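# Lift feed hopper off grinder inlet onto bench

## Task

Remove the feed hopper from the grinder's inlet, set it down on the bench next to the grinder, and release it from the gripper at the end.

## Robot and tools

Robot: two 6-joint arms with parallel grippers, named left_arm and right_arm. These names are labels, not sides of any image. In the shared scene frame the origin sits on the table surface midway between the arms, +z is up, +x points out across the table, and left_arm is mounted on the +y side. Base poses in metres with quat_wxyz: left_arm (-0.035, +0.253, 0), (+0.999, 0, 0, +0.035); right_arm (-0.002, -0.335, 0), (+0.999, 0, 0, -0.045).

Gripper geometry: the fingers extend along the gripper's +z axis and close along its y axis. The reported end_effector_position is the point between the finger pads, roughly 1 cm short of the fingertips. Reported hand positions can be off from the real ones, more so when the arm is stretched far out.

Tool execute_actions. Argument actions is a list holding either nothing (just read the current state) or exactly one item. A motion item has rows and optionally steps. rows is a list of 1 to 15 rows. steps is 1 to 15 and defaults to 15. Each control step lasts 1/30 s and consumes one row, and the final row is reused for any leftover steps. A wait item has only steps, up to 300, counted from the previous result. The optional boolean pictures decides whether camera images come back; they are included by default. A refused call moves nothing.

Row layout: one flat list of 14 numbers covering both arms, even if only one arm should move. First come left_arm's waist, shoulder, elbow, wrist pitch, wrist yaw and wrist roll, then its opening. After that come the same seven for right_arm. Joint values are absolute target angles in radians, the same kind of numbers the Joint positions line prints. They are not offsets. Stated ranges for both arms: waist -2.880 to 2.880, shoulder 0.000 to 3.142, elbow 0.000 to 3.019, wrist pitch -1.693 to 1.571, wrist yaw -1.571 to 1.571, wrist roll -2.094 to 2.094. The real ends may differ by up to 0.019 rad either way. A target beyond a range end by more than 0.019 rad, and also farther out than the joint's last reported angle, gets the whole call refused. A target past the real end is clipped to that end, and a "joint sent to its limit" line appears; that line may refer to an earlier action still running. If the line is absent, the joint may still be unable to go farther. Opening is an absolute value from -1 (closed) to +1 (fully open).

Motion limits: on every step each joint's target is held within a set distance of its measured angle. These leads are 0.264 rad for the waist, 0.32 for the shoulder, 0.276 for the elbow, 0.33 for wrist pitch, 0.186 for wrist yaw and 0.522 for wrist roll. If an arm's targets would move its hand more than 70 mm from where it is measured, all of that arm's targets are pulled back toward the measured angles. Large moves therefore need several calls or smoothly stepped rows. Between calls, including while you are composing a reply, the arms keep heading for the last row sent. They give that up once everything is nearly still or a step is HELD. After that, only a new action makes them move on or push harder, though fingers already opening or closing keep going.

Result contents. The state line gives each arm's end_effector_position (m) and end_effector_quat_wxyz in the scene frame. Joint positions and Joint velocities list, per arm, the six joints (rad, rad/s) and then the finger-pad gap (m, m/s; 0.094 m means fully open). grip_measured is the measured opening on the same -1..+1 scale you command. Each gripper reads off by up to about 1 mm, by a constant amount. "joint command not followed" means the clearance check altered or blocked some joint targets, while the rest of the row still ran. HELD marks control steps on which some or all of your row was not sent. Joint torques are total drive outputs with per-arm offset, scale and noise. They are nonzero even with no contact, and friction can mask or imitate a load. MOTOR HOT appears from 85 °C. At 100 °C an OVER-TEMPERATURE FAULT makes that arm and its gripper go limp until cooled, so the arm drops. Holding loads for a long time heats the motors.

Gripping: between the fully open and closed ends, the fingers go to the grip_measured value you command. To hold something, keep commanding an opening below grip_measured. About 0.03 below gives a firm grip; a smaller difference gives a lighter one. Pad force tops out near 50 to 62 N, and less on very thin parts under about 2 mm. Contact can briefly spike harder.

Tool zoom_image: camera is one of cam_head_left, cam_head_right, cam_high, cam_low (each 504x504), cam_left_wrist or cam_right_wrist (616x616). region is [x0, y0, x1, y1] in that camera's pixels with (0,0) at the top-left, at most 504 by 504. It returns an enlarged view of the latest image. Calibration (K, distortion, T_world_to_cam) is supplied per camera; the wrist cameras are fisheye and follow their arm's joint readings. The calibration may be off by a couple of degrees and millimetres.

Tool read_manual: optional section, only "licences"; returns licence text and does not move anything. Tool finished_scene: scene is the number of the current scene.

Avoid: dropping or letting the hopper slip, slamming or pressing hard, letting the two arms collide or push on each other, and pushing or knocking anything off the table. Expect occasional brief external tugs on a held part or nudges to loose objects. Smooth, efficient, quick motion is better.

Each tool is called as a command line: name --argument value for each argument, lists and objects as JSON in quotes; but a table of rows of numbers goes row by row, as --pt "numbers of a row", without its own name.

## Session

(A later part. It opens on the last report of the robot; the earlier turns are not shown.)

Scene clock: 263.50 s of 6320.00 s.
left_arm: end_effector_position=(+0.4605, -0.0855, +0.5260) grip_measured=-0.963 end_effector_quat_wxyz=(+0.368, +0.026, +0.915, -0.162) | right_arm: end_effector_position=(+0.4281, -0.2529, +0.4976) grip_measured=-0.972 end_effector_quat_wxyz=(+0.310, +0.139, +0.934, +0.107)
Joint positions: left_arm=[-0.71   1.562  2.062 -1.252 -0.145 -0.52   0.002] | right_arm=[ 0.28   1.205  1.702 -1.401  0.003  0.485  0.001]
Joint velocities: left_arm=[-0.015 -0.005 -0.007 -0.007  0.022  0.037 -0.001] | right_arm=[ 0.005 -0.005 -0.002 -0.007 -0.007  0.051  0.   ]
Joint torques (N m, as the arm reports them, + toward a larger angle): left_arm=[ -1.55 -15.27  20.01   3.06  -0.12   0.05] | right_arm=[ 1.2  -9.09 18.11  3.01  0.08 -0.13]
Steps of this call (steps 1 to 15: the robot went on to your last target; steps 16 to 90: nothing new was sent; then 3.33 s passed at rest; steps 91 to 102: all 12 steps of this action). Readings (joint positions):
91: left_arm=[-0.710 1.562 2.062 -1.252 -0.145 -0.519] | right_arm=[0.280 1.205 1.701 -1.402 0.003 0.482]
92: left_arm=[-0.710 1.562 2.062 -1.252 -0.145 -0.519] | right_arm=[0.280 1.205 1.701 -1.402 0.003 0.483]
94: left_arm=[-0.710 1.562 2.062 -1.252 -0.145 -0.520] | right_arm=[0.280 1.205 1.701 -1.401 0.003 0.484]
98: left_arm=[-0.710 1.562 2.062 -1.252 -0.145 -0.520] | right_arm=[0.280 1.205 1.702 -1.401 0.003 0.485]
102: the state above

execute_actions --actions '[{"rows":[[-0.71,1.535,2.16,-1.215,-0.145,-0.52,-1,0.28,1.192,1.80,-1.365,0.003,0.485,-1],[-0.71,1.545,2.13,-1.222,-0.145,-0.52,-1,0.28,1.197,1.77,-1.372,0.003,0.485,-1],[-0.71,1.552,2.10,-1.228,-0.145,-0.52,-1,0.28,1.20,1.745,-1.378,0.003,0.485,-1],[-0.71,1.558,2.08,-1.232,-0.145,-0.52,-1,0.28,1.203,1.722,-1.382,0.003,0.485,-1]],"steps":10}]'

Scene clock: 270.33 s of 6320.00 s.
left_arm: end_effector_position=(+0.4608, -0.0858, +0.5251) grip_measured=-0.963 end_effector_quat_wxyz=(+0.368, +0.026, +0.915, -0.162) | right_arm: end_effector_position=(+0.4283, -0.2529, +0.4962) grip_measured=-0.972 end_effector_quat_wxyz=(+0.308, +0.141, +0.935, +0.107)
Joint positions: left_arm=[-0.71   1.563  2.061 -1.252 -0.145 -0.522  0.002] | right_arm=[ 0.28   1.206  1.701 -1.402  0.003  0.488  0.001]
Joint velocities: left_arm=[-0.024  0.005 -0.012 -0.012  0.007  0.051 -0.001] | right_arm=[ 0.005 -0.024 -0.012 -0.002  0.081 -0.022  0.001]
Joint torques (N m, as the arm reports them, + toward a larger angle): left_arm=[ -1.59 -13.68  11.98   2.34  -0.09   0.02] | right_arm=[ 0.64 -6.57 10.77  2.44 -0.03 -0.02]
Steps of this call (steps 1 to 15: the robot went on to your last target; steps 16 to 90: nothing new was sent; then 3.50 s passed at rest; steps 91 to 100: all 10 steps of this action). Readings (joint positions):
91: left_arm=[-0.710 1.562 2.062 -1.252 -0.145 -0.520] | right_arm=[0.280 1.205 1.702 -1.401 0.003 0.486]
92: left_arm=[-0.710 1.562 2.062 -1.252 -0.145 -0.521] | right_arm=[0.280 1.205 1.702 -1.401 0.003 0.487]
94: left_arm=[-0.710 1.563 2.061 -1.252 -0.145 -0.521] | right_arm=[0.280 1.206 1.701 -1.402 0.003 0.488]
98: left_arm=[-0.710 1.563 2.061 -1.252 -0.145 -0.522] | right_arm=[0.280 1.206 1.701 -1.402 0.003 0.488]
100: the state above
camera_calibration (this result's frames):
cam_left_wrist: T_world_to_cam=[[-0.164006, -0.9494, 0.267845, -0.143168], [-0.980509, 0.127115, -0.149814, 0.547715], [0.108187, -0.287195, -0.951743, 0.548959], [0, 0, 0, 1]] pos_world=[0.454169, -0.0478882, 0.64287]
cam_right_wrist: T_world_to_cam=[[-0.211928, -0.935287, -0.283416, -0.00712521], [-0.976462, 0.214548, 0.0221424, 0.462586], [0.0400968, 0.281437, -0.958742, 0.651987], [0, 0, 0, 1]] pos_world=[0.424045, -0.289405, 0.612825]

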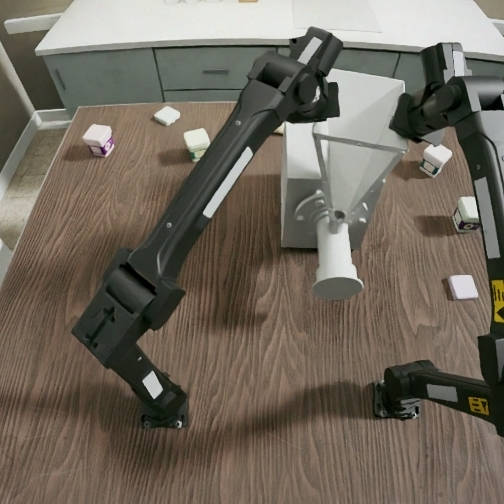

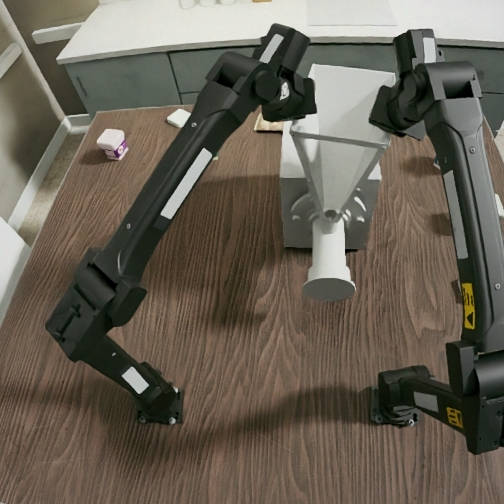

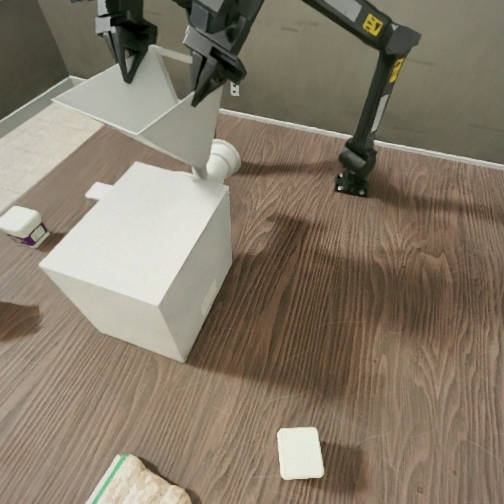

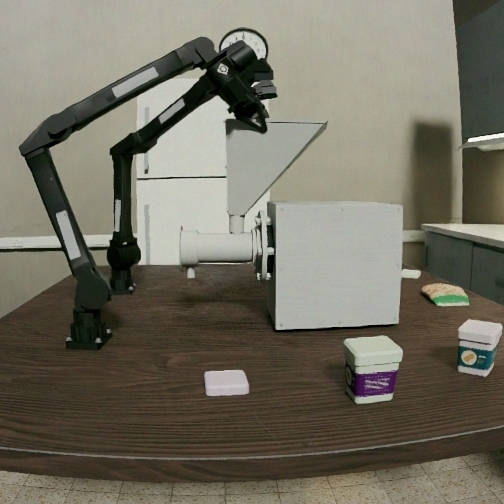

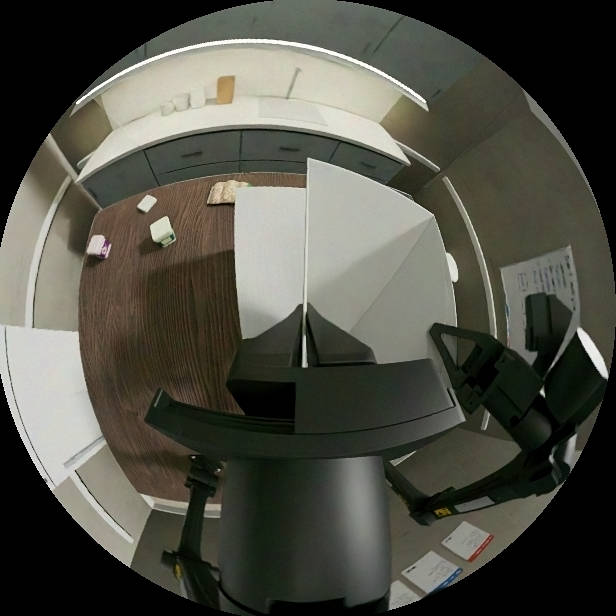

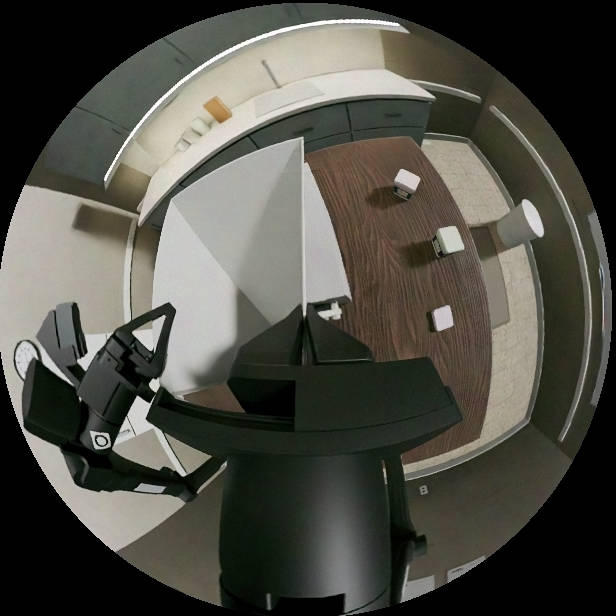

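execute_actions --actions '[{"rows":[[-0.71,1.548,2.093,-1.228,-0.145,-0.522,-1,0.28,1.195,1.734,-1.378,0.003,0.488,-1],[-0.71,1.538,2.106,-1.224,-0.145,-0.522,-1,0.28,1.187,1.746,-1.374,0.003,0.488,-1],[-0.71,1.528,2.119,-1.220,-0.145,-0.522,-1,0.28,1.179,1.758,-1.370,0.003,0.488,-1],[-0.71,1.518,2.132,-1.216,-0.145,-0.522,-1,0.28,1.170,1.770,-1.366,0.003,0.488,-1],[-0.71,1.508,2.146,-1.212,-0.145,-0.522,-1,0.28,1.161,1.783,-1.362,0.003,0.488,-1]],"steps":12}]' --pictures false

Scene clock: 298.17 s of 6320.00 s.
left_arm: end_effector_position=(+0.4604, -0.0856, +0.5258) grip_measured=-0.963 end_effector_quat_wxyz=(+0.368, +0.025, +0.915, -0.162) | right_arm: end_effector_position=(+0.4279, -0.2530, +0.4969) grip_measured=-0.972 end_effector_quat_wxyz=(+0.309, +0.141, +0.934, +0.107)
Joint positions: left_arm=[-0.71   1.562  2.061 -1.252 -0.145 -0.522  0.002] | right_arm=[ 0.28   1.204  1.701 -1.401  0.003  0.489  0.001]
Joint velocities: left_arm=[-0.005  0.005 -0.007 -0.002  0.051  0.022 -0.   ] | right_arm=[ 0.005 -0.015 -0.007  0.002 -0.066 -0.037  0.   ]
Joint torques (N m, as the arm reports them, + toward a larger angle): left_arm=[ -1.49 -16.67  17.32   3.14  -0.1    0.01] | right_arm=[  0.54 -10.86  15.4    2.94  -0.04  -0.04]
Steps of this call (steps 1 to 15: the robot went on to your last target; steps 16 to 90: nothing new was sent; then 24.43 s passed at rest; steps 91 to 102: all 12 steps of this action). Readings (joint positions):
91: left_arm=[-0.710 1.563 2.061 -1.252 -0.145 -0.522] | right_arm=[0.280 1.206 1.701 -1.402 0.003 0.488]
92: left_arm=[-0.710 1.563 2.061 -1.252 -0.145 -0.522] | right_arm=[0.280 1.206 1.701 -1.402 0.003 0.488]
94: left_arm=[-0.710 1.562 2.061 -1.252 -0.145 -0.522] | right_arm=[0.280 1.205 1.701 -1.402 0.003 0.489]
98: left_arm=[-0.710 1.562 2.061 -1.252 -0.145 -0.522] | right_arm=[0.280 1.204 1.701 -1.401 0.003 0.489]
102: the state above

execute_actions --actions '[{"rows":[[-0.71,1.50,2.146,-1.208,-0.145,-0.522,-1,0.28,1.153,1.783,-1.358,0.003,0.488,-1],[-0.71,1.492,2.146,-1.204,-0.145,-0.522,-1,0.28,1.145,1.783,-1.354,0.003,0.488,-1],[-0.71,1.484,2.146,-1.20,-0.145,-0.522,-1,0.28,1.137,1.783,-1.35,0.003,0.488,-1],[-0.71,1.477,2.146,-1.20,-0.145,-0.522,-1,0.28,1.13,1.783,-1.35,0.003,0.488,-1]],"steps":10}]' --pictures false

Scene clock: 304.53 s of 6320.00 s.
left_arm: end_effector_position=(+0.4567, -0.0850, +0.5349) grip_measured=-0.963 end_effector_quat_wxyz=(+0.374, +0.026, +0.911, -0.172) | right_arm: end_effector_position=(+0.4233, -0.2533, +0.5060) grip_measured=-0.972 end_effector_quat_wxyz=(+0.321, +0.140, +0.930, +0.113)
Joint positions: left_arm=[-0.71   1.549  2.061 -1.242 -0.134 -0.522  0.002] | right_arm=[ 0.28   1.186  1.701 -1.39   0.     0.488  0.001]
Joint velocities: left_arm=[-0.015 -0.073  0.012  0.042  0.066  0.051 -0.   ] | right_arm=[ 0.005 -0.103 -0.012  0.022  0.022 -0.066 -0.001]
Joint torques (N m, as the arm reports them, + toward a larger angle): left_arm=[ -1.4  -16.1   16.19   2.83  -0.51   0.01] | right_arm=[  0.79 -11.77  15.08   2.52   0.15   0.04]
Steps of this call (steps 1 to 15: the robot went on to your last target; steps 16 to 90: nothing new was sent; then 3.03 s passed at rest; steps 91 to 100: all 10 steps of this action). Readings (joint positions):
91: left_arm=[-0.710 1.562 2.061 -1.252 -0.145 -0.522] | right_arm=[0.280 1.204 1.701 -1.401 0.003 0.489]
92: left_arm=[-0.710 1.562 2.061 -1.252 -0.145 -0.522] | right_arm=[0.280 1.203 1.701 -1.400 0.003 0.489]
94: left_arm=[-0.710 1.561 2.061 -1.251 -0.144 -0.522] | right_arm=[0.280 1.202 1.701 -1.399 0.003 0.489]
98: left_arm=[-0.710 1.554 2.061 -1.245 -0.139 -0.522] | right_arm=[0.280 1.193 1.701 -1.392 0.002 0.489]
100: the state above

execute_actions --actions '[{"rows":[[-0.71,1.479,2.152,-1.203,-0.14,-0.522,-1,0.28,1.131,1.788,-1.353,0.002,0.488,-1],[-0.71,1.481,2.158,-1.206,-0.14,-0.522,-1,0.28,1.133,1.793,-1.355,0.002,0.488,-1],[-0.71,1.483,2.164,-1.209,-0.14,-0.522,-1,0.28,1.134,1.798,-1.358,0.002,0.488,-1],[-0.71,1.485,2.170,-1.212,-0.14,-0.522,-1,0.28,1.136,1.803,-1.360,0.002,0.488,-1],[-0.71,1.487,2.176,-1.215,-0.14,-0.522,-1,0.28,1.137,1.808,-1.363,0.002,0.488,-1],[-0.71,1.489,2.182,-1.218,-0.14,-0.522,-1,0.28,1.139,1.813,-1.365,0.002,0.488,-1],[-0.71,1.491,2.188,-1.221,-0.14,-0.522,-1,0.28,1.140,1.818,-1.368,0.002,0.488,-1],[-0.71,1.493,2.194,-1.224,-0.14,-0.522,-1,0.28,1.142,1.823,-1.370,0.002,0.488,-1]],"steps":10}]' --pictures false

Scene clock: 311.53 s of 6320.00 s.
left_arm: end_effector_position=(+0.4531, -0.0851, +0.5446) grip_measured=-0.963 end_effector_quat_wxyz=(+0.382, +0.030, +0.907, -0.178) | right_arm: end_effector_position=(+0.4203, -0.2536, +0.5154) grip_measured=-0.972 end_effector_quat_wxyz=(+0.331, +0.137, +0.926, +0.117)
Joint positions: left_arm=[-0.714  1.541  2.07  -1.238 -0.133 -0.516  0.002] | right_arm=[ 0.28   1.177  1.711 -1.387 -0.001  0.483  0.001]
Joint velocities: left_arm=[-0.015 -0.005  0.09  -0.012 -0.007 -0.022 -0.   ] | right_arm=[ 0.015 -0.015  0.095  0.002 -0.037  0.007  0.001]
Joint torques (N m, as the arm reports them, + toward a larger angle): left_arm=[ -1.29 -14.69  18.37   2.1   -0.29  -0.06] | right_arm=[  0.69 -10.71  16.84   1.96   0.15   0.04]
Steps of this call (steps 1 to 15: the robot went on to your last target; steps 16 to 90: nothing new was sent; then 3.67 s passed at rest; steps 91 to 100: all 10 steps of this action). Readings (joint positions):
91: left_arm=[-0.714 1.541 2.061 -1.238 -0.134 -0.518] | right_arm=[0.280 1.177 1.701 -1.387 -0.001 0.486]
92: left_arm=[-0.714 1.541 2.061 -1.238 -0.134 -0.518] | right_arm=[0.280 1.177 1.701 -1.387 -0.001 0.486]
94: left_arm=[-0.714 1.541 2.061 -1.238 -0.134 -0.518] | right_arm=[0.280 1.177 1.701 -1.387 -0.001 0.486]
98: left_arm=[-0.714 1.541 2.065 -1.238 -0.134 -0.517] | right_arm=[0.280 1.177 1.705 -1.387 -0.001 0.485]
100: the state above

execute_actions --actions '[{"rows":[[-0.712,1.496,2.200,-1.228,-0.135,-0.518,-1,0.28,1.144,1.828,-1.373,0.0,0.485,-1],[-0.712,1.499,2.206,-1.232,-0.135,-0.518,-1,0.28,1.146,1.833,-1.377,0.0,0.485,-1],[-0.712,1.502,2.212,-1.236,-0.135,-0.518,-1,0.28,1.148,1.838,-1.380,0.0,0.485,-1],[-0.712,1.505,2.218,-1.240,-0.135,-0.518,-1,0.28,1.150,1.843,-1.383,0.0,0.485,-1],[-0.712,1.508,2.224,-1.244,-0.135,-0.518,-1,0.28,1.152,1.848,-1.387,0.0,0.485,-1],[-0.712,1.511,2.230,-1.248,-0.135,-0.518,-1,0.28,1.154,1.853,-1.390,0.0,0.485,-1],[-0.712,1.514,2.236,-1.252,-0.135,-0.518,-1,0.28,1.156,1.858,-1.393,0.0,0.485,-1],[-0.712,1.517,2.242,-1.256,-0.135,-0.518,-1,0.28,1.158,1.863,-1.397,0.0,0.485,-1],[-0.712,1.520,2.248,-1.260,-0.135,-0.518,-1,0.28,1.160,1.868,-1.400,0.0,0.485,-1],[-0.712,1.523,2.254,-1.264,-0.135,-0.518,-1,0.28,1.162,1.873,-1.403,0.0,0.485,-1]],"steps":11}]' --pictures false

Scene clock: 320.47 s of 6320.00 s.
left_arm: end_effector_position=(+0.4484, -0.0856, +0.5667) grip_measured=-0.963 end_effector_quat_wxyz=(+0.390, +0.038, +0.902, -0.184) | right_arm: end_effector_position=(+0.4152, -0.2544, +0.5361) grip_measured=-0.972 end_effector_quat_wxyz=(+0.341, +0.135, +0.923, +0.120)
Joint positions: left_arm=[-0.718  1.552  2.139 -1.273 -0.129 -0.503  0.002] | right_arm=[ 0.28   1.18   1.766 -1.416 -0.002  0.482  0.001]
Joint velocities: left_arm=[-0.024  0.034  0.193 -0.1   -0.051 -0.007 -0.001] | right_arm=[-0.005  0.005  0.149 -0.066 -0.007  0.007 -0.001]
Joint torques (N m, as the arm reports them, + toward a larger angle): left_arm=[ -1.08 -15.09  18.35   2.29  -0.33  -0.19] | right_arm=[ 0.52 -8.49 15.82  2.24  0.12  0.01]
Steps of this call (steps 1 to 15: the robot went on to your last target; steps 16 to 90: nothing new was sent; then 5.57 s passed at rest; steps 91 to 101: all 11 steps of this action). Readings (joint positions):
91: left_arm=[-0.714 1.541 2.080 -1.239 -0.131 -0.511] | right_arm=[0.280 1.177 1.720 -1.391 -0.002 0.482]
92: left_arm=[-0.714 1.541 2.081 -1.241 -0.130 -0.510] | right_arm=[0.280 1.177 1.722 -1.392 -0.002 0.482]
94: left_arm=[-0.714 1.542 2.087 -1.246 -0.129 -0.510] | right_arm=[0.280 1.177 1.726 -1.396 -0.002 0.482]
98: left_arm=[-0.716 1.548 2.114 -1.259 -0.129 -0.506] | right_arm=[0.280 1.178 1.747 -1.407 -0.002 0.482]
101: the state above

execute_actions --actions '[{"rows":[[-0.715,1.527,2.262,-1.269,-0.13,-0.508,-1,0.28,1.165,1.880,-1.407,0.0,0.483,-1],[-0.715,1.530,2.271,-1.275,-0.13,-0.508,-1,0.28,1.168,1.887,-1.412,0.0,0.483,-1],[-0.715,1.534,2.280,-1.280,-0.13,-0.508,-1,0.28,1.171,1.893,-1.416,0.0,0.483,-1],[-0.715,1.537,2.288,-1.285,-0.13,-0.508,-1,0.28,1.173,1.900,-1.420,0.0,0.483,-1],[-0.715,1.541,2.297,-1.291,-0.13,-0.508,-1,0.28,1.176,1.907,-1.424,0.0,0.483,-1],[-0.715,1.544,2.305,-1.296,-0.13,-0.508,-1,0.28,1.179,1.914,-1.429,0.0,0.483,-1],[-0.715,1.548,2.314,-1.302,-0.13,-0.508,-1,0.28,1.182,1.920,-1.433,0.0,0.483,-1],[-0.715,1.552,2.323,-1.307,-0.13,-0.508,-1,0.28,1.185,1.927,-1.437,0.0,0.483,-1],[-0.715,1.555,2.331,-1.312,-0.13,-0.508,-1,0.28,1.188,1.934,-1.442,0.0,0.483,-1],[-0.715,1.559,2.340,-1.318,-0.13,-0.508,-1,0.28,1.191,1.941,-1.446,0.0,0.483,-1],[-0.715,1.562,2.348,-1.323,-0.13,-0.508,-1,0.28,1.193,1.948,-1.450,0.0,0.483,-1],[-0.715,1.566,2.357,-1.328,-0.13,-0.508,-1,0.28,1.196,1.954,-1.454,0.0,0.483,-1],[-0.715,1.569,2.365,-1.334,-0.13,-0.508,-1,0.28,1.199,1.961,-1.459,0.0,0.483,-1],[-0.715,1.573,2.374,-1.339,-0.13,-0.508,-1,0.28,1.202,1.968,-1.463,0.0,0.483,-1]],"steps":15}]'

Scene clock: 327.37 s of 6320.00 s.
left_arm: end_effector_position=(+0.4477, -0.0863, +0.5950) grip_measured=-0.963 end_effector_quat_wxyz=(+0.398, +0.042, +0.897, -0.186) | right_arm: end_effector_position=(+0.4154, -0.2552, +0.5639) grip_measured=-0.972 end_effector_quat_wxyz=(+0.350, +0.134, +0.919, +0.120)
Joint positions: left_arm=[-0.72   1.599  2.276 -1.345 -0.13  -0.493  0.002] | right_arm=[ 0.28   1.214  1.872 -1.47   0.002  0.479  0.001]
Joint velocities: left_arm=[-0.005  0.034  0.183 -0.085  0.037  0.022 -0.   ] | right_arm=[-0.024  0.044  0.164 -0.056  0.022  0.022  0.   ]
Joint torques (N m, as the arm reports them, + toward a larger angle): left_arm=[ -1.7  -15.34  17.31   2.2   -0.08  -0.19] | right_arm=[ 0.64 -6.74 15.    2.03 -0.07  0.05]
MOTOR HOT: a motor of the left arm reached 85 °C. Now the hottest motor of the left arm, joint 3 (elbow), reports 85 °C. The temperature limit of the motors' drives, at which the controller stops that arm, is 100 °C. To cool a motor, set the load down, stop pushing, or move to a pose that needs little force.
Steps of this call (steps 1 to 30: the robot went on to your last target; steps 31 to 90: nothing new was sent; then 3.40 s passed at rest; steps 91 to 105: all 15 steps of this action). Readings (joint positions):
91: left_arm=[-0.720 1.555 2.158 -1.282 -0.128 -0.497] | right_arm=[0.280 1.180 1.780 -1.423 -0.003 0.480]
92: left_arm=[-0.720 1.557 2.161 -1.286 -0.128 -0.496] | right_arm=[0.280 1.181 1.781 -1.425 -0.003 0.480]
94: left_arm=[-0.720 1.563 2.174 -1.294 -0.128 -0.495] | right_arm=[0.280 1.185 1.790 -1.431 -0.003 0.480]
98: left_arm=[-0.720 1.576 2.208 -1.317 -0.128 -0.495] | right_arm=[0.280 1.197 1.816 -1.448 -0.002 0.480]
105: the state above
camera_calibration (this result's frames):
cam_left_wrist: T_world_to_cam=[[-0.221767, -0.930582, 0.291267, -0.150927], [-0.961187, 0.158343, -0.225938, 0.58467], [0.164134, -0.330067, -0.929578, 0.574839], [0, 0, 0, 1]] pos_world=[0.434156, -0.0432932, 0.710417]
cam_right_wrist: T_world_to_cam=[[-0.176549, -0.933092, -0.31332, 0.009934], [-0.976066, 0.207034, -0.0665706, 0.496972], [0.126984, 0.294068, -0.947311, 0.678713], [0, 0, 0, 1]] pos_world=[0.400645, -0.293208, 0.679149]

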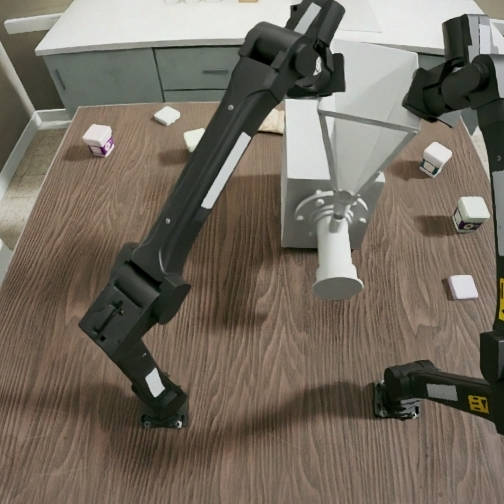

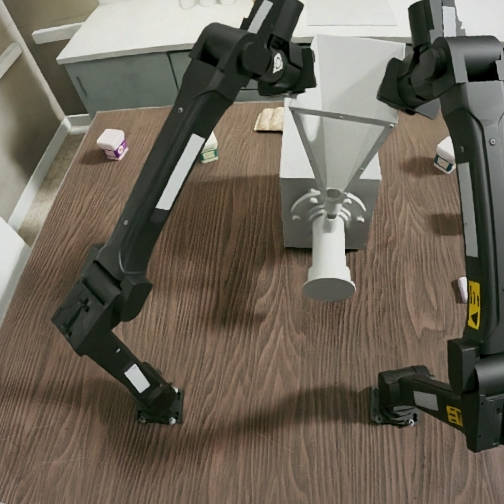

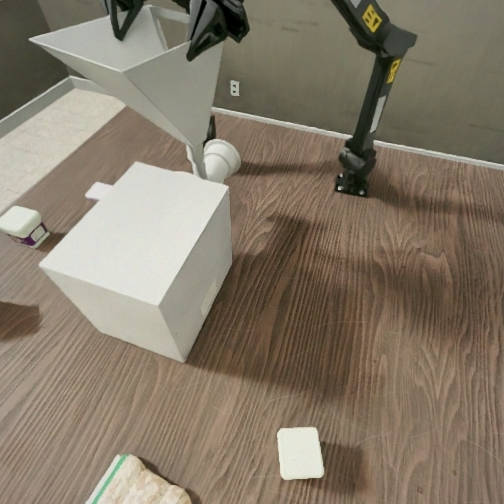

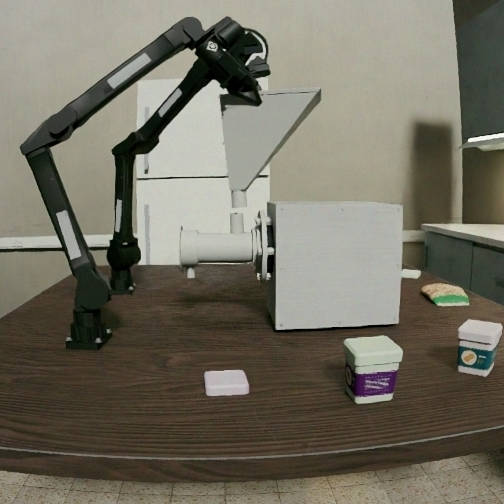

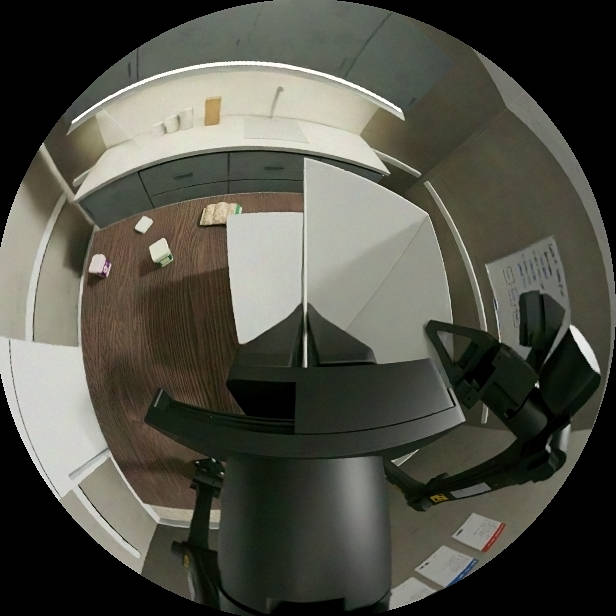

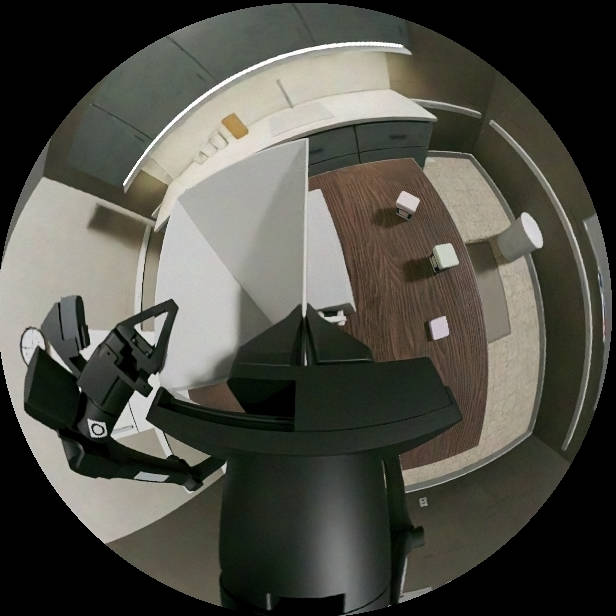

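execute_actions --actions '[{"rows":[[-0.715,1.573,2.36,-1.339,-0.13,-0.5,-1,0.28,1.202,1.955,-1.463,0.0,0.483,-1],[-0.715,1.573,2.345,-1.339,-0.13,-0.5,-1,0.28,1.202,1.945,-1.463,0.0,0.483,-1],[-0.715,1.573,2.33,-1.339,-0.13,-0.5,-1,0.28,1.202,1.935,-1.463,0.0,0.483,-1]],"steps":5}]' --pictures false

Scene clock: 330.80 s of 6320.00 s.
left_arm: end_effector_position=(+0.4476, -0.0863, +0.5961) grip_measured=-0.963 end_effector_quat_wxyz=(+0.398, +0.044, +0.898, -0.186) | right_arm: end_effector_position=(+0.4158, -0.2551, +0.5653) grip_measured=-0.972 end_effector_quat_wxyz=(+0.349, +0.133, +0.920, +0.120)
Joint positions: left_arm=[-0.72   1.603  2.286 -1.352 -0.129 -0.49   0.002] | right_arm=[ 0.28   1.219  1.881 -1.476  0.002  0.476  0.001]
Joint velocities: left_arm=[-0.024 -0.015 -0.002 -0.017  0.037 -0.037  0.001] | right_arm=[ 0.005 -0.005 -0.012  0.002 -0.051  0.066  0.001]
Joint torques (N m, as the arm reports them, + toward a larger angle): left_arm=[ -1.22 -15.1   13.45   2.17  -0.08  -0.07] | right_arm=[ 0.5  -7.88 12.26  2.3  -0.05  0.06]
MOTOR HOT: still on. Now the hottest motor of the left arm, joint 3 (elbow), reports 85 °C; a drive's own limit is 100 °C.
Steps of this call (steps 1 to 30: the robot went on to your last target; steps 31 to 90: nothing new was sent; then 0.27 s passed at rest; steps 91 to 95: all 5 steps of this action). Readings (joint positions):
91: left_arm=[-0.720 1.603 2.286 -1.352 -0.129 -0.490] | right_arm=[0.280 1.219 1.881 -1.476 0.002 0.476]
92: left_arm=[-0.720 1.603 2.286 -1.352 -0.129 -0.490] | right_arm=[0.280 1.219 1.881 -1.476 0.002 0.476]
94: left_arm=[-0.720 1.603 2.286 -1.352 -0.129 -0.490] | right_arm=[0.280 1.219 1.881 -1.476 0.002 0.476]
95: the state above

execute_actions --actions '[{"rows":[[-0.708,1.555,2.312,-1.336,-0.129,-0.495,-1,0.30,1.20,1.935,-1.464,0.01,0.493,-1],[-0.702,1.537,2.292,-1.333,-0.129,-0.493,-1,0.32,1.199,1.935,-1.465,0.02,0.504,-1],[-0.696,1.519,2.272,-1.330,-0.128,-0.492,-1,0.339,1.198,1.934,-1.466,0.029,0.514,-1],[-0.689,1.501,2.252,-1.326,-0.128,-0.491,-1,0.359,1.197,1.934,-1.467,0.039,0.525,-1],[-0.683,1.483,2.233,-1.323,-0.127,-0.490,-1,0.379,1.196,1.934,-1.468,0.049,0.535,-1],[-0.676,1.465,2.213,-1.320,-0.126,-0.489,-1,0.399,1.195,1.933,-1.469,0.059,0.545,-1],[-0.670,1.447,2.193,-1.317,-0.126,-0.488,-1,0.419,1.194,1.933,-1.470,0.069,0.556,-1],[-0.663,1.429,2.173,-1.314,-0.125,-0.486,-1,0.438,1.193,1.933,-1.472,0.078,0.566,-1],[-0.657,1.411,2.153,-1.311,-0.125,-0.485,-1,0.458,1.192,1.932,-1.473,0.088,0.577,-1],[-0.650,1.393,2.134,-1.308,-0.124,-0.484,-1,0.478,1.191,1.932,-1.474,0.098,0.587,-1],[-0.644,1.375,2.114,-1.305,-0.123,-0.483,-1,0.498,1.190,1.932,-1.475,0.108,0.597,-1],[-0.637,1.357,2.094,-1.301,-0.123,-0.482,-1,0.518,1.189,1.931,-1.476,0.118,0.608,-1],[-0.631,1.339,2.074,-1.298,-0.122,-0.480,-1,0.537,1.188,1.931,-1.477,0.127,0.618,-1],[-0.624,1.321,2.055,-1.295,-0.122,-0.479,-1,0.557,1.186,1.930,-1.478,0.137,0.629,-1],[-0.618,1.303,2.035,-1.292,-0.121,-0.478,-1,0.577,1.185,1.93,-1.479,0.147,0.639,-1]],"steps":15}]'

Scene clock: 359.10 s of 6320.00 s.
left_arm: end_effector_position=(+0.4054, -0.0040, +0.5927) grip_measured=-0.963 end_effector_quat_wxyz=(+0.396, +0.011, +0.903, -0.166) | right_arm: end_effector_position=(+0.3880, -0.1736, +0.5635) grip_measured=-0.972 end_effector_quat_wxyz=(+0.342, +0.094, +0.926, +0.128)
Joint positions: left_arm=[-0.639  1.384  2.04  -1.344 -0.124 -0.486  0.002] | right_arm=[ 0.534  1.219  1.881 -1.493  0.127  0.598  0.001]
Joint velocities: left_arm=[ 0.22  -0.571 -0.564  0.046 -0.007 -0.022 -0.   ] | right_arm=[ 0.63  -0.005 -0.002  0.002  0.315  0.271 -0.   ]
Joint torques (N m, as the arm reports them, + toward a larger angle): left_arm=[ -1.35 -13.15  12.36   3.66   0.08   0.07] | right_arm=[ 1.11 -9.25 11.68  1.79  0.44 -0.05]
MOTOR HOT: cleared. Now the hottest motor of the left arm, joint 3 (elbow), reports 78 °C.
Steps of this call (steps 1 to 15: the robot went on to your last target; steps 16 to 90: nothing new was sent; then 24.80 s passed at rest; steps 91 to 105: all 15 steps of this action). Readings (joint positions):
91: left_arm=[-0.720 1.603 2.286 -1.352 -0.129 -0.489] | right_arm=[0.281 1.219 1.881 -1.476 0.005 0.476]
92: left_arm=[-0.720 1.602 2.283 -1.352 -0.130 -0.489] | right_arm=[0.284 1.219 1.881 -1.477 0.012 0.478]
94: left_arm=[-0.717 1.589 2.261 -1.351 -0.129 -0.489] | right_arm=[0.303 1.219 1.881 -1.481 0.037 0.484]
98: left_arm=[-0.693 1.530 2.185 -1.347 -0.125 -0.493] | right_arm=[0.375 1.219 1.881 -1.493 0.074 0.517]
105: the state above
camera_calibration (this result's frames):
cam_left_wrist: T_world_to_cam=[[-0.149053, -0.947756, 0.282032, -0.10712], [-0.973871, 0.0912784, -0.207952, 0.52472], [0.171344, -0.305659, -0.936597, 0.6081], [0, 0, 0, 1]] pos_world=[0.390849, 0.0364513, 0.708872]
cam_right_wrist: T_world_to_cam=[[-0.101117, -0.948632, -0.299787, 0.0414802], [-0.990178, 0.125209, -0.0622199, 0.442113], [0.0965597, 0.290551, -0.951975, 0.671716], [0, 0, 0, 1]] pos_world=[0.377104, -0.211174, 0.6794]

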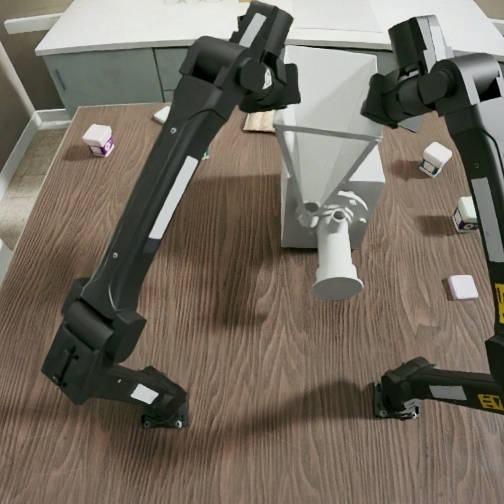

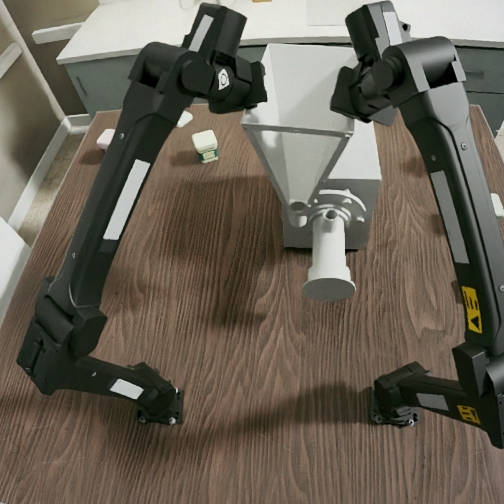

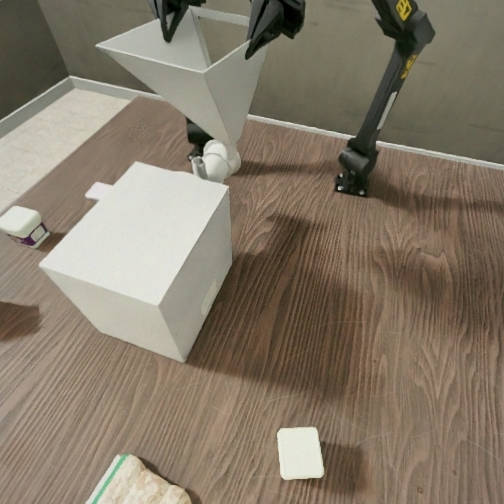

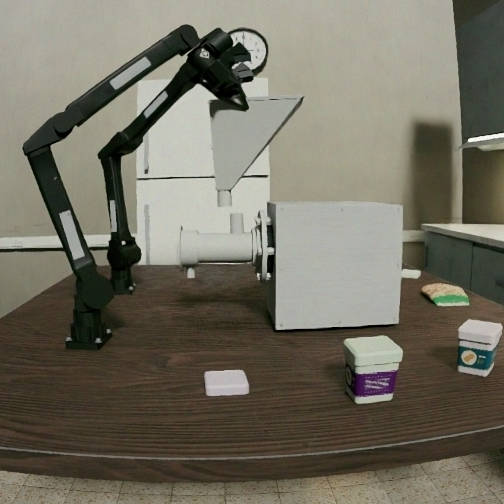

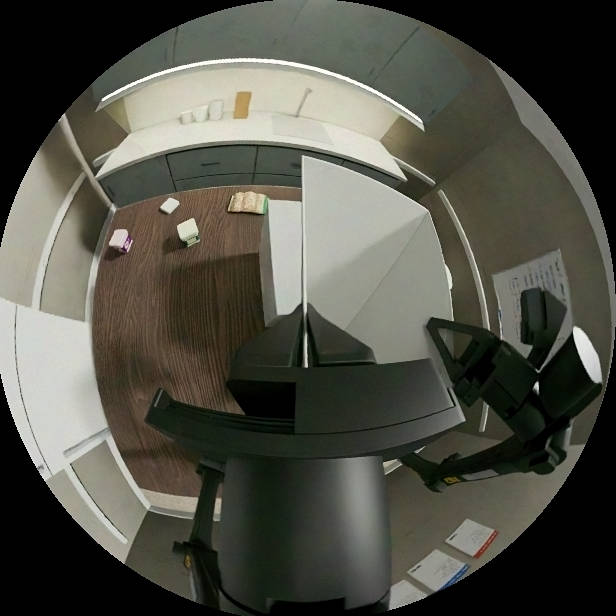

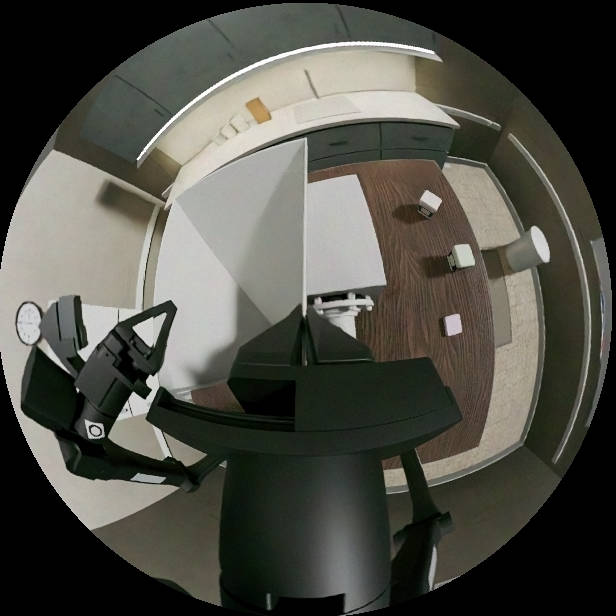

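execute_actions --actions '[{"rows":[[-0.611,1.292,2.016,-1.284,-0.118,-0.476,-1,0.586,1.184,1.919,-1.465,0.151,0.644,-1],[-0.604,1.281,1.997,-1.275,-0.115,-0.473,-1,0.596,1.183,1.908,-1.452,0.155,0.648,-1],[-0.597,1.270,1.978,-1.267,-0.112,-0.471,-1,0.605,1.183,1.898,-1.440,0.159,0.653,-1],[-0.590,1.259,1.959,-1.259,-0.109,-0.468,-1,0.614,1.182,1.887,-1.430,0.163,0.657,-1],[-0.583,1.248,1.940,-1.251,-0.106,-0.466,-1,0.624,1.181,1.876,-1.421,0.167,0.662,-1],[-0.575,1.237,1.920,-1.242,-0.102,-0.464,-1,0.633,1.180,1.865,-1.411,0.171,0.666,-1],[-0.568,1.226,1.901,-1.234,-0.099,-0.461,-1,0.643,1.179,1.855,-1.402,0.175,0.671,-1],[-0.561,1.214,1.882,-1.226,-0.096,-0.459,-1,0.652,1.178,1.844,-1.393,0.179,0.676,-1],[-0.554,1.203,1.863,-1.218,-0.093,-0.456,-1,0.661,1.178,1.833,-1.383,0.183,0.680,-1],[-0.547,1.192,1.844,-1.209,-0.090,-0.454,-1,0.671,1.177,1.822,-1.374,0.187,0.685,-1],[-0.540,1.181,1.825,-1.201,-0.087,-0.452,-1,0.680,1.176,1.812,-1.365,0.191,0.689,-1],[-0.533,1.170,1.806,-1.193,-0.084,-0.449,-1,0.689,1.175,1.801,-1.355,0.195,0.694,-1],[-0.526,1.159,1.787,-1.184,-0.081,-0.447,-1,0.699,1.174,1.790,-1.346,0.199,0.698,-1],[-0.519,1.148,1.768,-1.176,-0.078,-0.444,-1,0.708,1.173,1.779,-1.337,0.203,0.703,-1],[-0.512,1.137,1.749,-1.168,-0.075,-0.442,-1,0.718,1.173,1.769,-1.327,0.208,0.708,-1]],"steps":15}]' --pictures false

execute_actions --actions '[{"rows":[[-0.504,1.126,1.729,-1.160,-0.071,-0.440,-1,0.727,1.172,1.758,-1.318,0.212,0.712,-1],[-0.497,1.115,1.710,-1.151,-0.068,-0.437,-1,0.736,1.171,1.747,-1.309,0.216,0.717,-1],[-0.490,1.104,1.691,-1.143,-0.065,-0.435,-1,0.746,1.170,1.736,-1.299,0.220,0.721,-1],[-0.483,1.093,1.672,-1.135,-0.062,-0.432,-1,0.755,1.169,1.725,-1.290,0.224,0.726,-1],[-0.476,1.082,1.653,-1.127,-0.059,-0.430,-1,0.764,1.168,1.715,-1.281,0.228,0.730,-1],[-0.469,1.071,1.634,-1.118,-0.056,-0.428,-1,0.774,1.168,1.704,-1.271,0.232,0.735,-1],[-0.462,1.060,1.615,-1.110,-0.053,-0.425,-1,0.783,1.167,1.693,-1.262,0.236,0.739,-1],[-0.455,1.048,1.596,-1.102,-0.050,-0.423,-1,0.792,1.166,1.682,-1.253,0.240,0.744,-1],[-0.448,1.037,1.577,-1.094,-0.047,-0.420,-1,0.802,1.165,1.672,-1.243,0.244,0.749,-1],[-0.441,1.026,1.558,-1.085,-0.044,-0.418,-1,0.811,1.164,1.661,-1.234,0.248,0.753,-1],[-0.433,1.015,1.538,-1.077,-0.040,-0.416,-1,0.821,1.163,1.650,-1.225,0.252,0.758,-1],[-0.426,1.004,1.519,-1.069,-0.037,-0.413,-1,0.830,1.163,1.639,-1.215,0.256,0.762,-1],[-0.419,0.993,1.500,-1.061,-0.034,-0.411,-1,0.839,1.162,1.629,-1.206,0.260,0.767,-1],[-0.412,0.982,1.481,-1.052,-0.031,-0.408,-1,0.849,1.161,1.618,-1.196,0.264,0.771,-1],[-0.405,0.971,1.462,-1.044,-0.028,-0.406,-1,0.858,1.16,1.607,-1.187,0.268,0.776,-1]],"steps":15}]'

Scene clock: 405.10 s of 6320.00 s.
left_arm: end_effector_position=(+0.3882, +0.0569, +0.5537) grip_measured=-0.963 end_effector_quat_wxyz=(+0.403, -0.015, +0.901, -0.157) | right_arm: end_effector_position=(+0.3796, -0.1122, +0.5270) grip_measured=-0.972 end_effector_quat_wxyz=(+0.339, +0.065, +0.928, +0.139)
Joint positions: left_arm=[-0.535  1.205  1.754 -1.228 -0.086 -0.458  0.002] | right_arm=[ 0.694  1.212  1.76  -1.389  0.194  0.67   0.001]
Joint velocities: left_arm=[ 0.21  -0.337 -0.535  0.261  0.007  0.051  0.   ] | right_arm=[ 0.259  0.005 -0.281  0.281  0.051  0.095  0.   ]
Joint torques (N m, as the arm reports them, + toward a larger angle): left_arm=[ -1.03 -11.63  12.58   3.32   0.31   0.07] | right_arm=[  1.39 -10.96  10.67   3.02   0.37   0.17]
Steps of this call (steps 1 to 30: the robot went on to your last target; steps 31 to 90: nothing new was sent; then 42.50 s passed at rest; steps 91 to 105: all 15 steps of this action). Readings (joint positions):
91: left_arm=[-0.623 1.341 2.001 -1.340 -0.121 -0.473] | right_arm=[0.581 1.214 1.881 -1.492 0.142 0.629]
92: left_arm=[-0.623 1.338 1.995 -1.334 -0.120 -0.473] | right_arm=[0.582 1.214 1.881 -1.492 0.145 0.629]
94: left_arm=[-0.621 1.327 1.968 -1.312 -0.115 -0.473] | right_arm=[0.587 1.214 1.875 -1.489 0.158 0.629]
98: left_arm=[-0.595 1.287 1.893 -1.276 -0.103 -0.473] | right_arm=[0.619 1.212 1.838 -1.459 0.173 0.636]
105: the state above

Scene clock: 405.60 s of 6320.00 s.
left_arm: end_effector_position=(+0.3674, +0.1114, +0.4974) grip_measured=-0.963 end_effector_quat_wxyz=(+0.409, -0.041, +0.899, -0.147) | right_arm: end_effector_position=(+0.3662, -0.0562, +0.4728) grip_measured=-0.972 end_effector_quat_wxyz=(+0.336, +0.040, +0.930, +0.145)
Joint positions: left_arm=[-0.425  1.036  1.466 -1.102 -0.043 -0.425  0.002] | right_arm=[ 0.833  1.204  1.597 -1.251  0.255  0.734  0.001]
Joint velocities: left_arm=[ 0.21  -0.357 -0.52   0.256  0.198  0.081 -0.   ] | right_arm=[ 0.278 -0.024 -0.32   0.266  0.11   0.037  0.001]
Joint torques (N m, as the arm reports them, + toward a larger angle): left_arm=[-1.12 -9.33 12.89  3.35  0.47  0.14] | right_arm=[  0.53 -11.67  11.3    3.01   0.42   0.19]
Steps of this call (steps 1 to 15: all 15 steps of this action). Readings (joint positions):
1: left_arm=[-0.528 1.194 1.735 -1.219 -0.084 -0.456] | right_arm=[0.703 1.212 1.750 -1.379 0.198 0.675]
2: left_arm=[-0.520 1.183 1.715 -1.210 -0.081 -0.453] | right_arm=[0.712 1.212 1.740 -1.371 0.203 0.678]
4: left_arm=[-0.505 1.161 1.677 -1.193 -0.075 -0.449] | right_arm=[0.731 1.211 1.719 -1.352 0.211 0.687]
8: left_arm=[-0.476 1.117 1.600 -1.159 -0.064 -0.440] | right_arm=[0.767 1.208 1.674 -1.316 0.227 0.704]
15: the state above
camera_calibration (this result's frames):
cam_left_wrist: T_world_to_cam=[[-0.0441067, -0.95623, 0.289273, -0.0178136], [-0.975898, -0.0207051, -0.217242, 0.475171], [0.213723, -0.291883, -0.93227, 0.541362], [0, 0, 0, 1]] pos_world=[0.347231, 0.150819, 0.613076]
cam_right_wrist: T_world_to_cam=[[0.00824428, -0.955799, -0.293907, 0.0802363], [-0.997786, 0.0115342, -0.0654982, 0.398147], [0.065993, 0.293796, -0.953587, 0.565431], [0, 0, 0, 1]] pos_world=[0.359289, -0.0940239, 0.588847]

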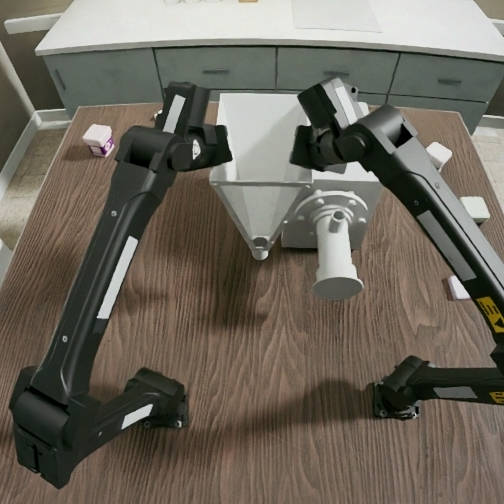

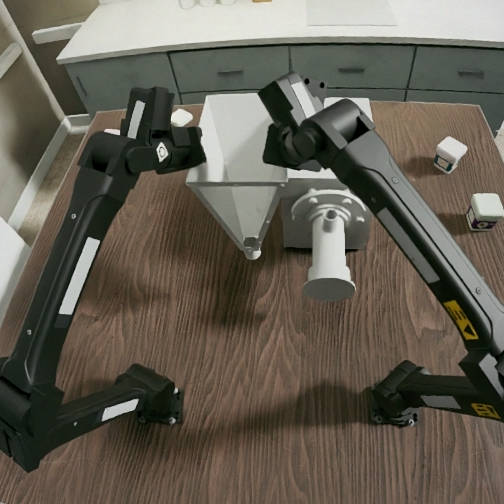

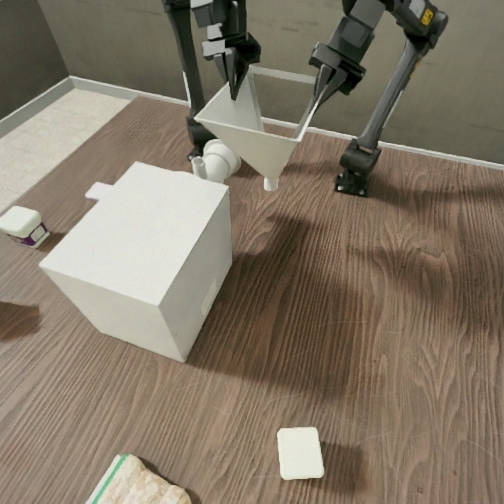

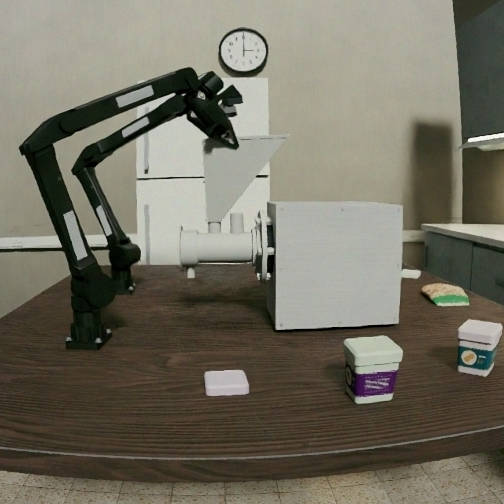

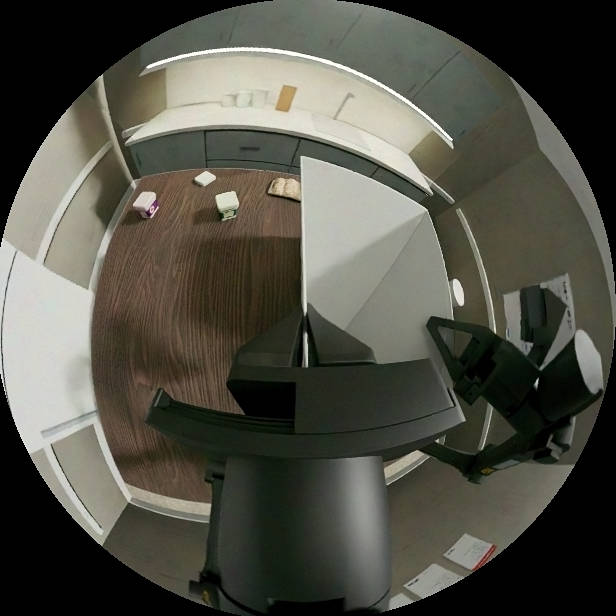

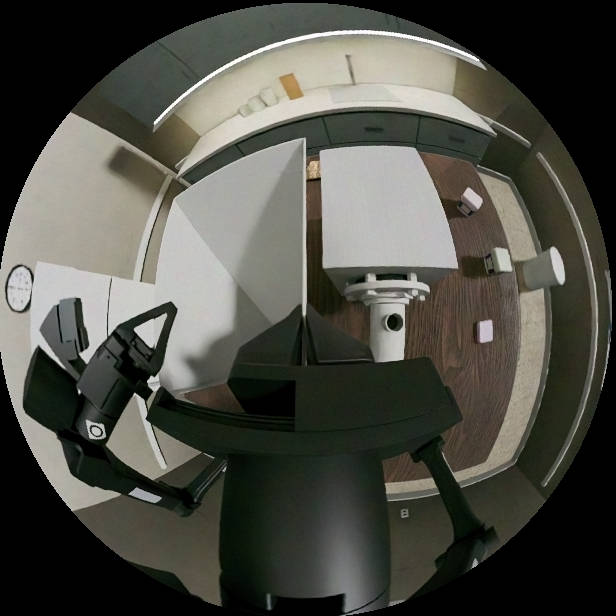

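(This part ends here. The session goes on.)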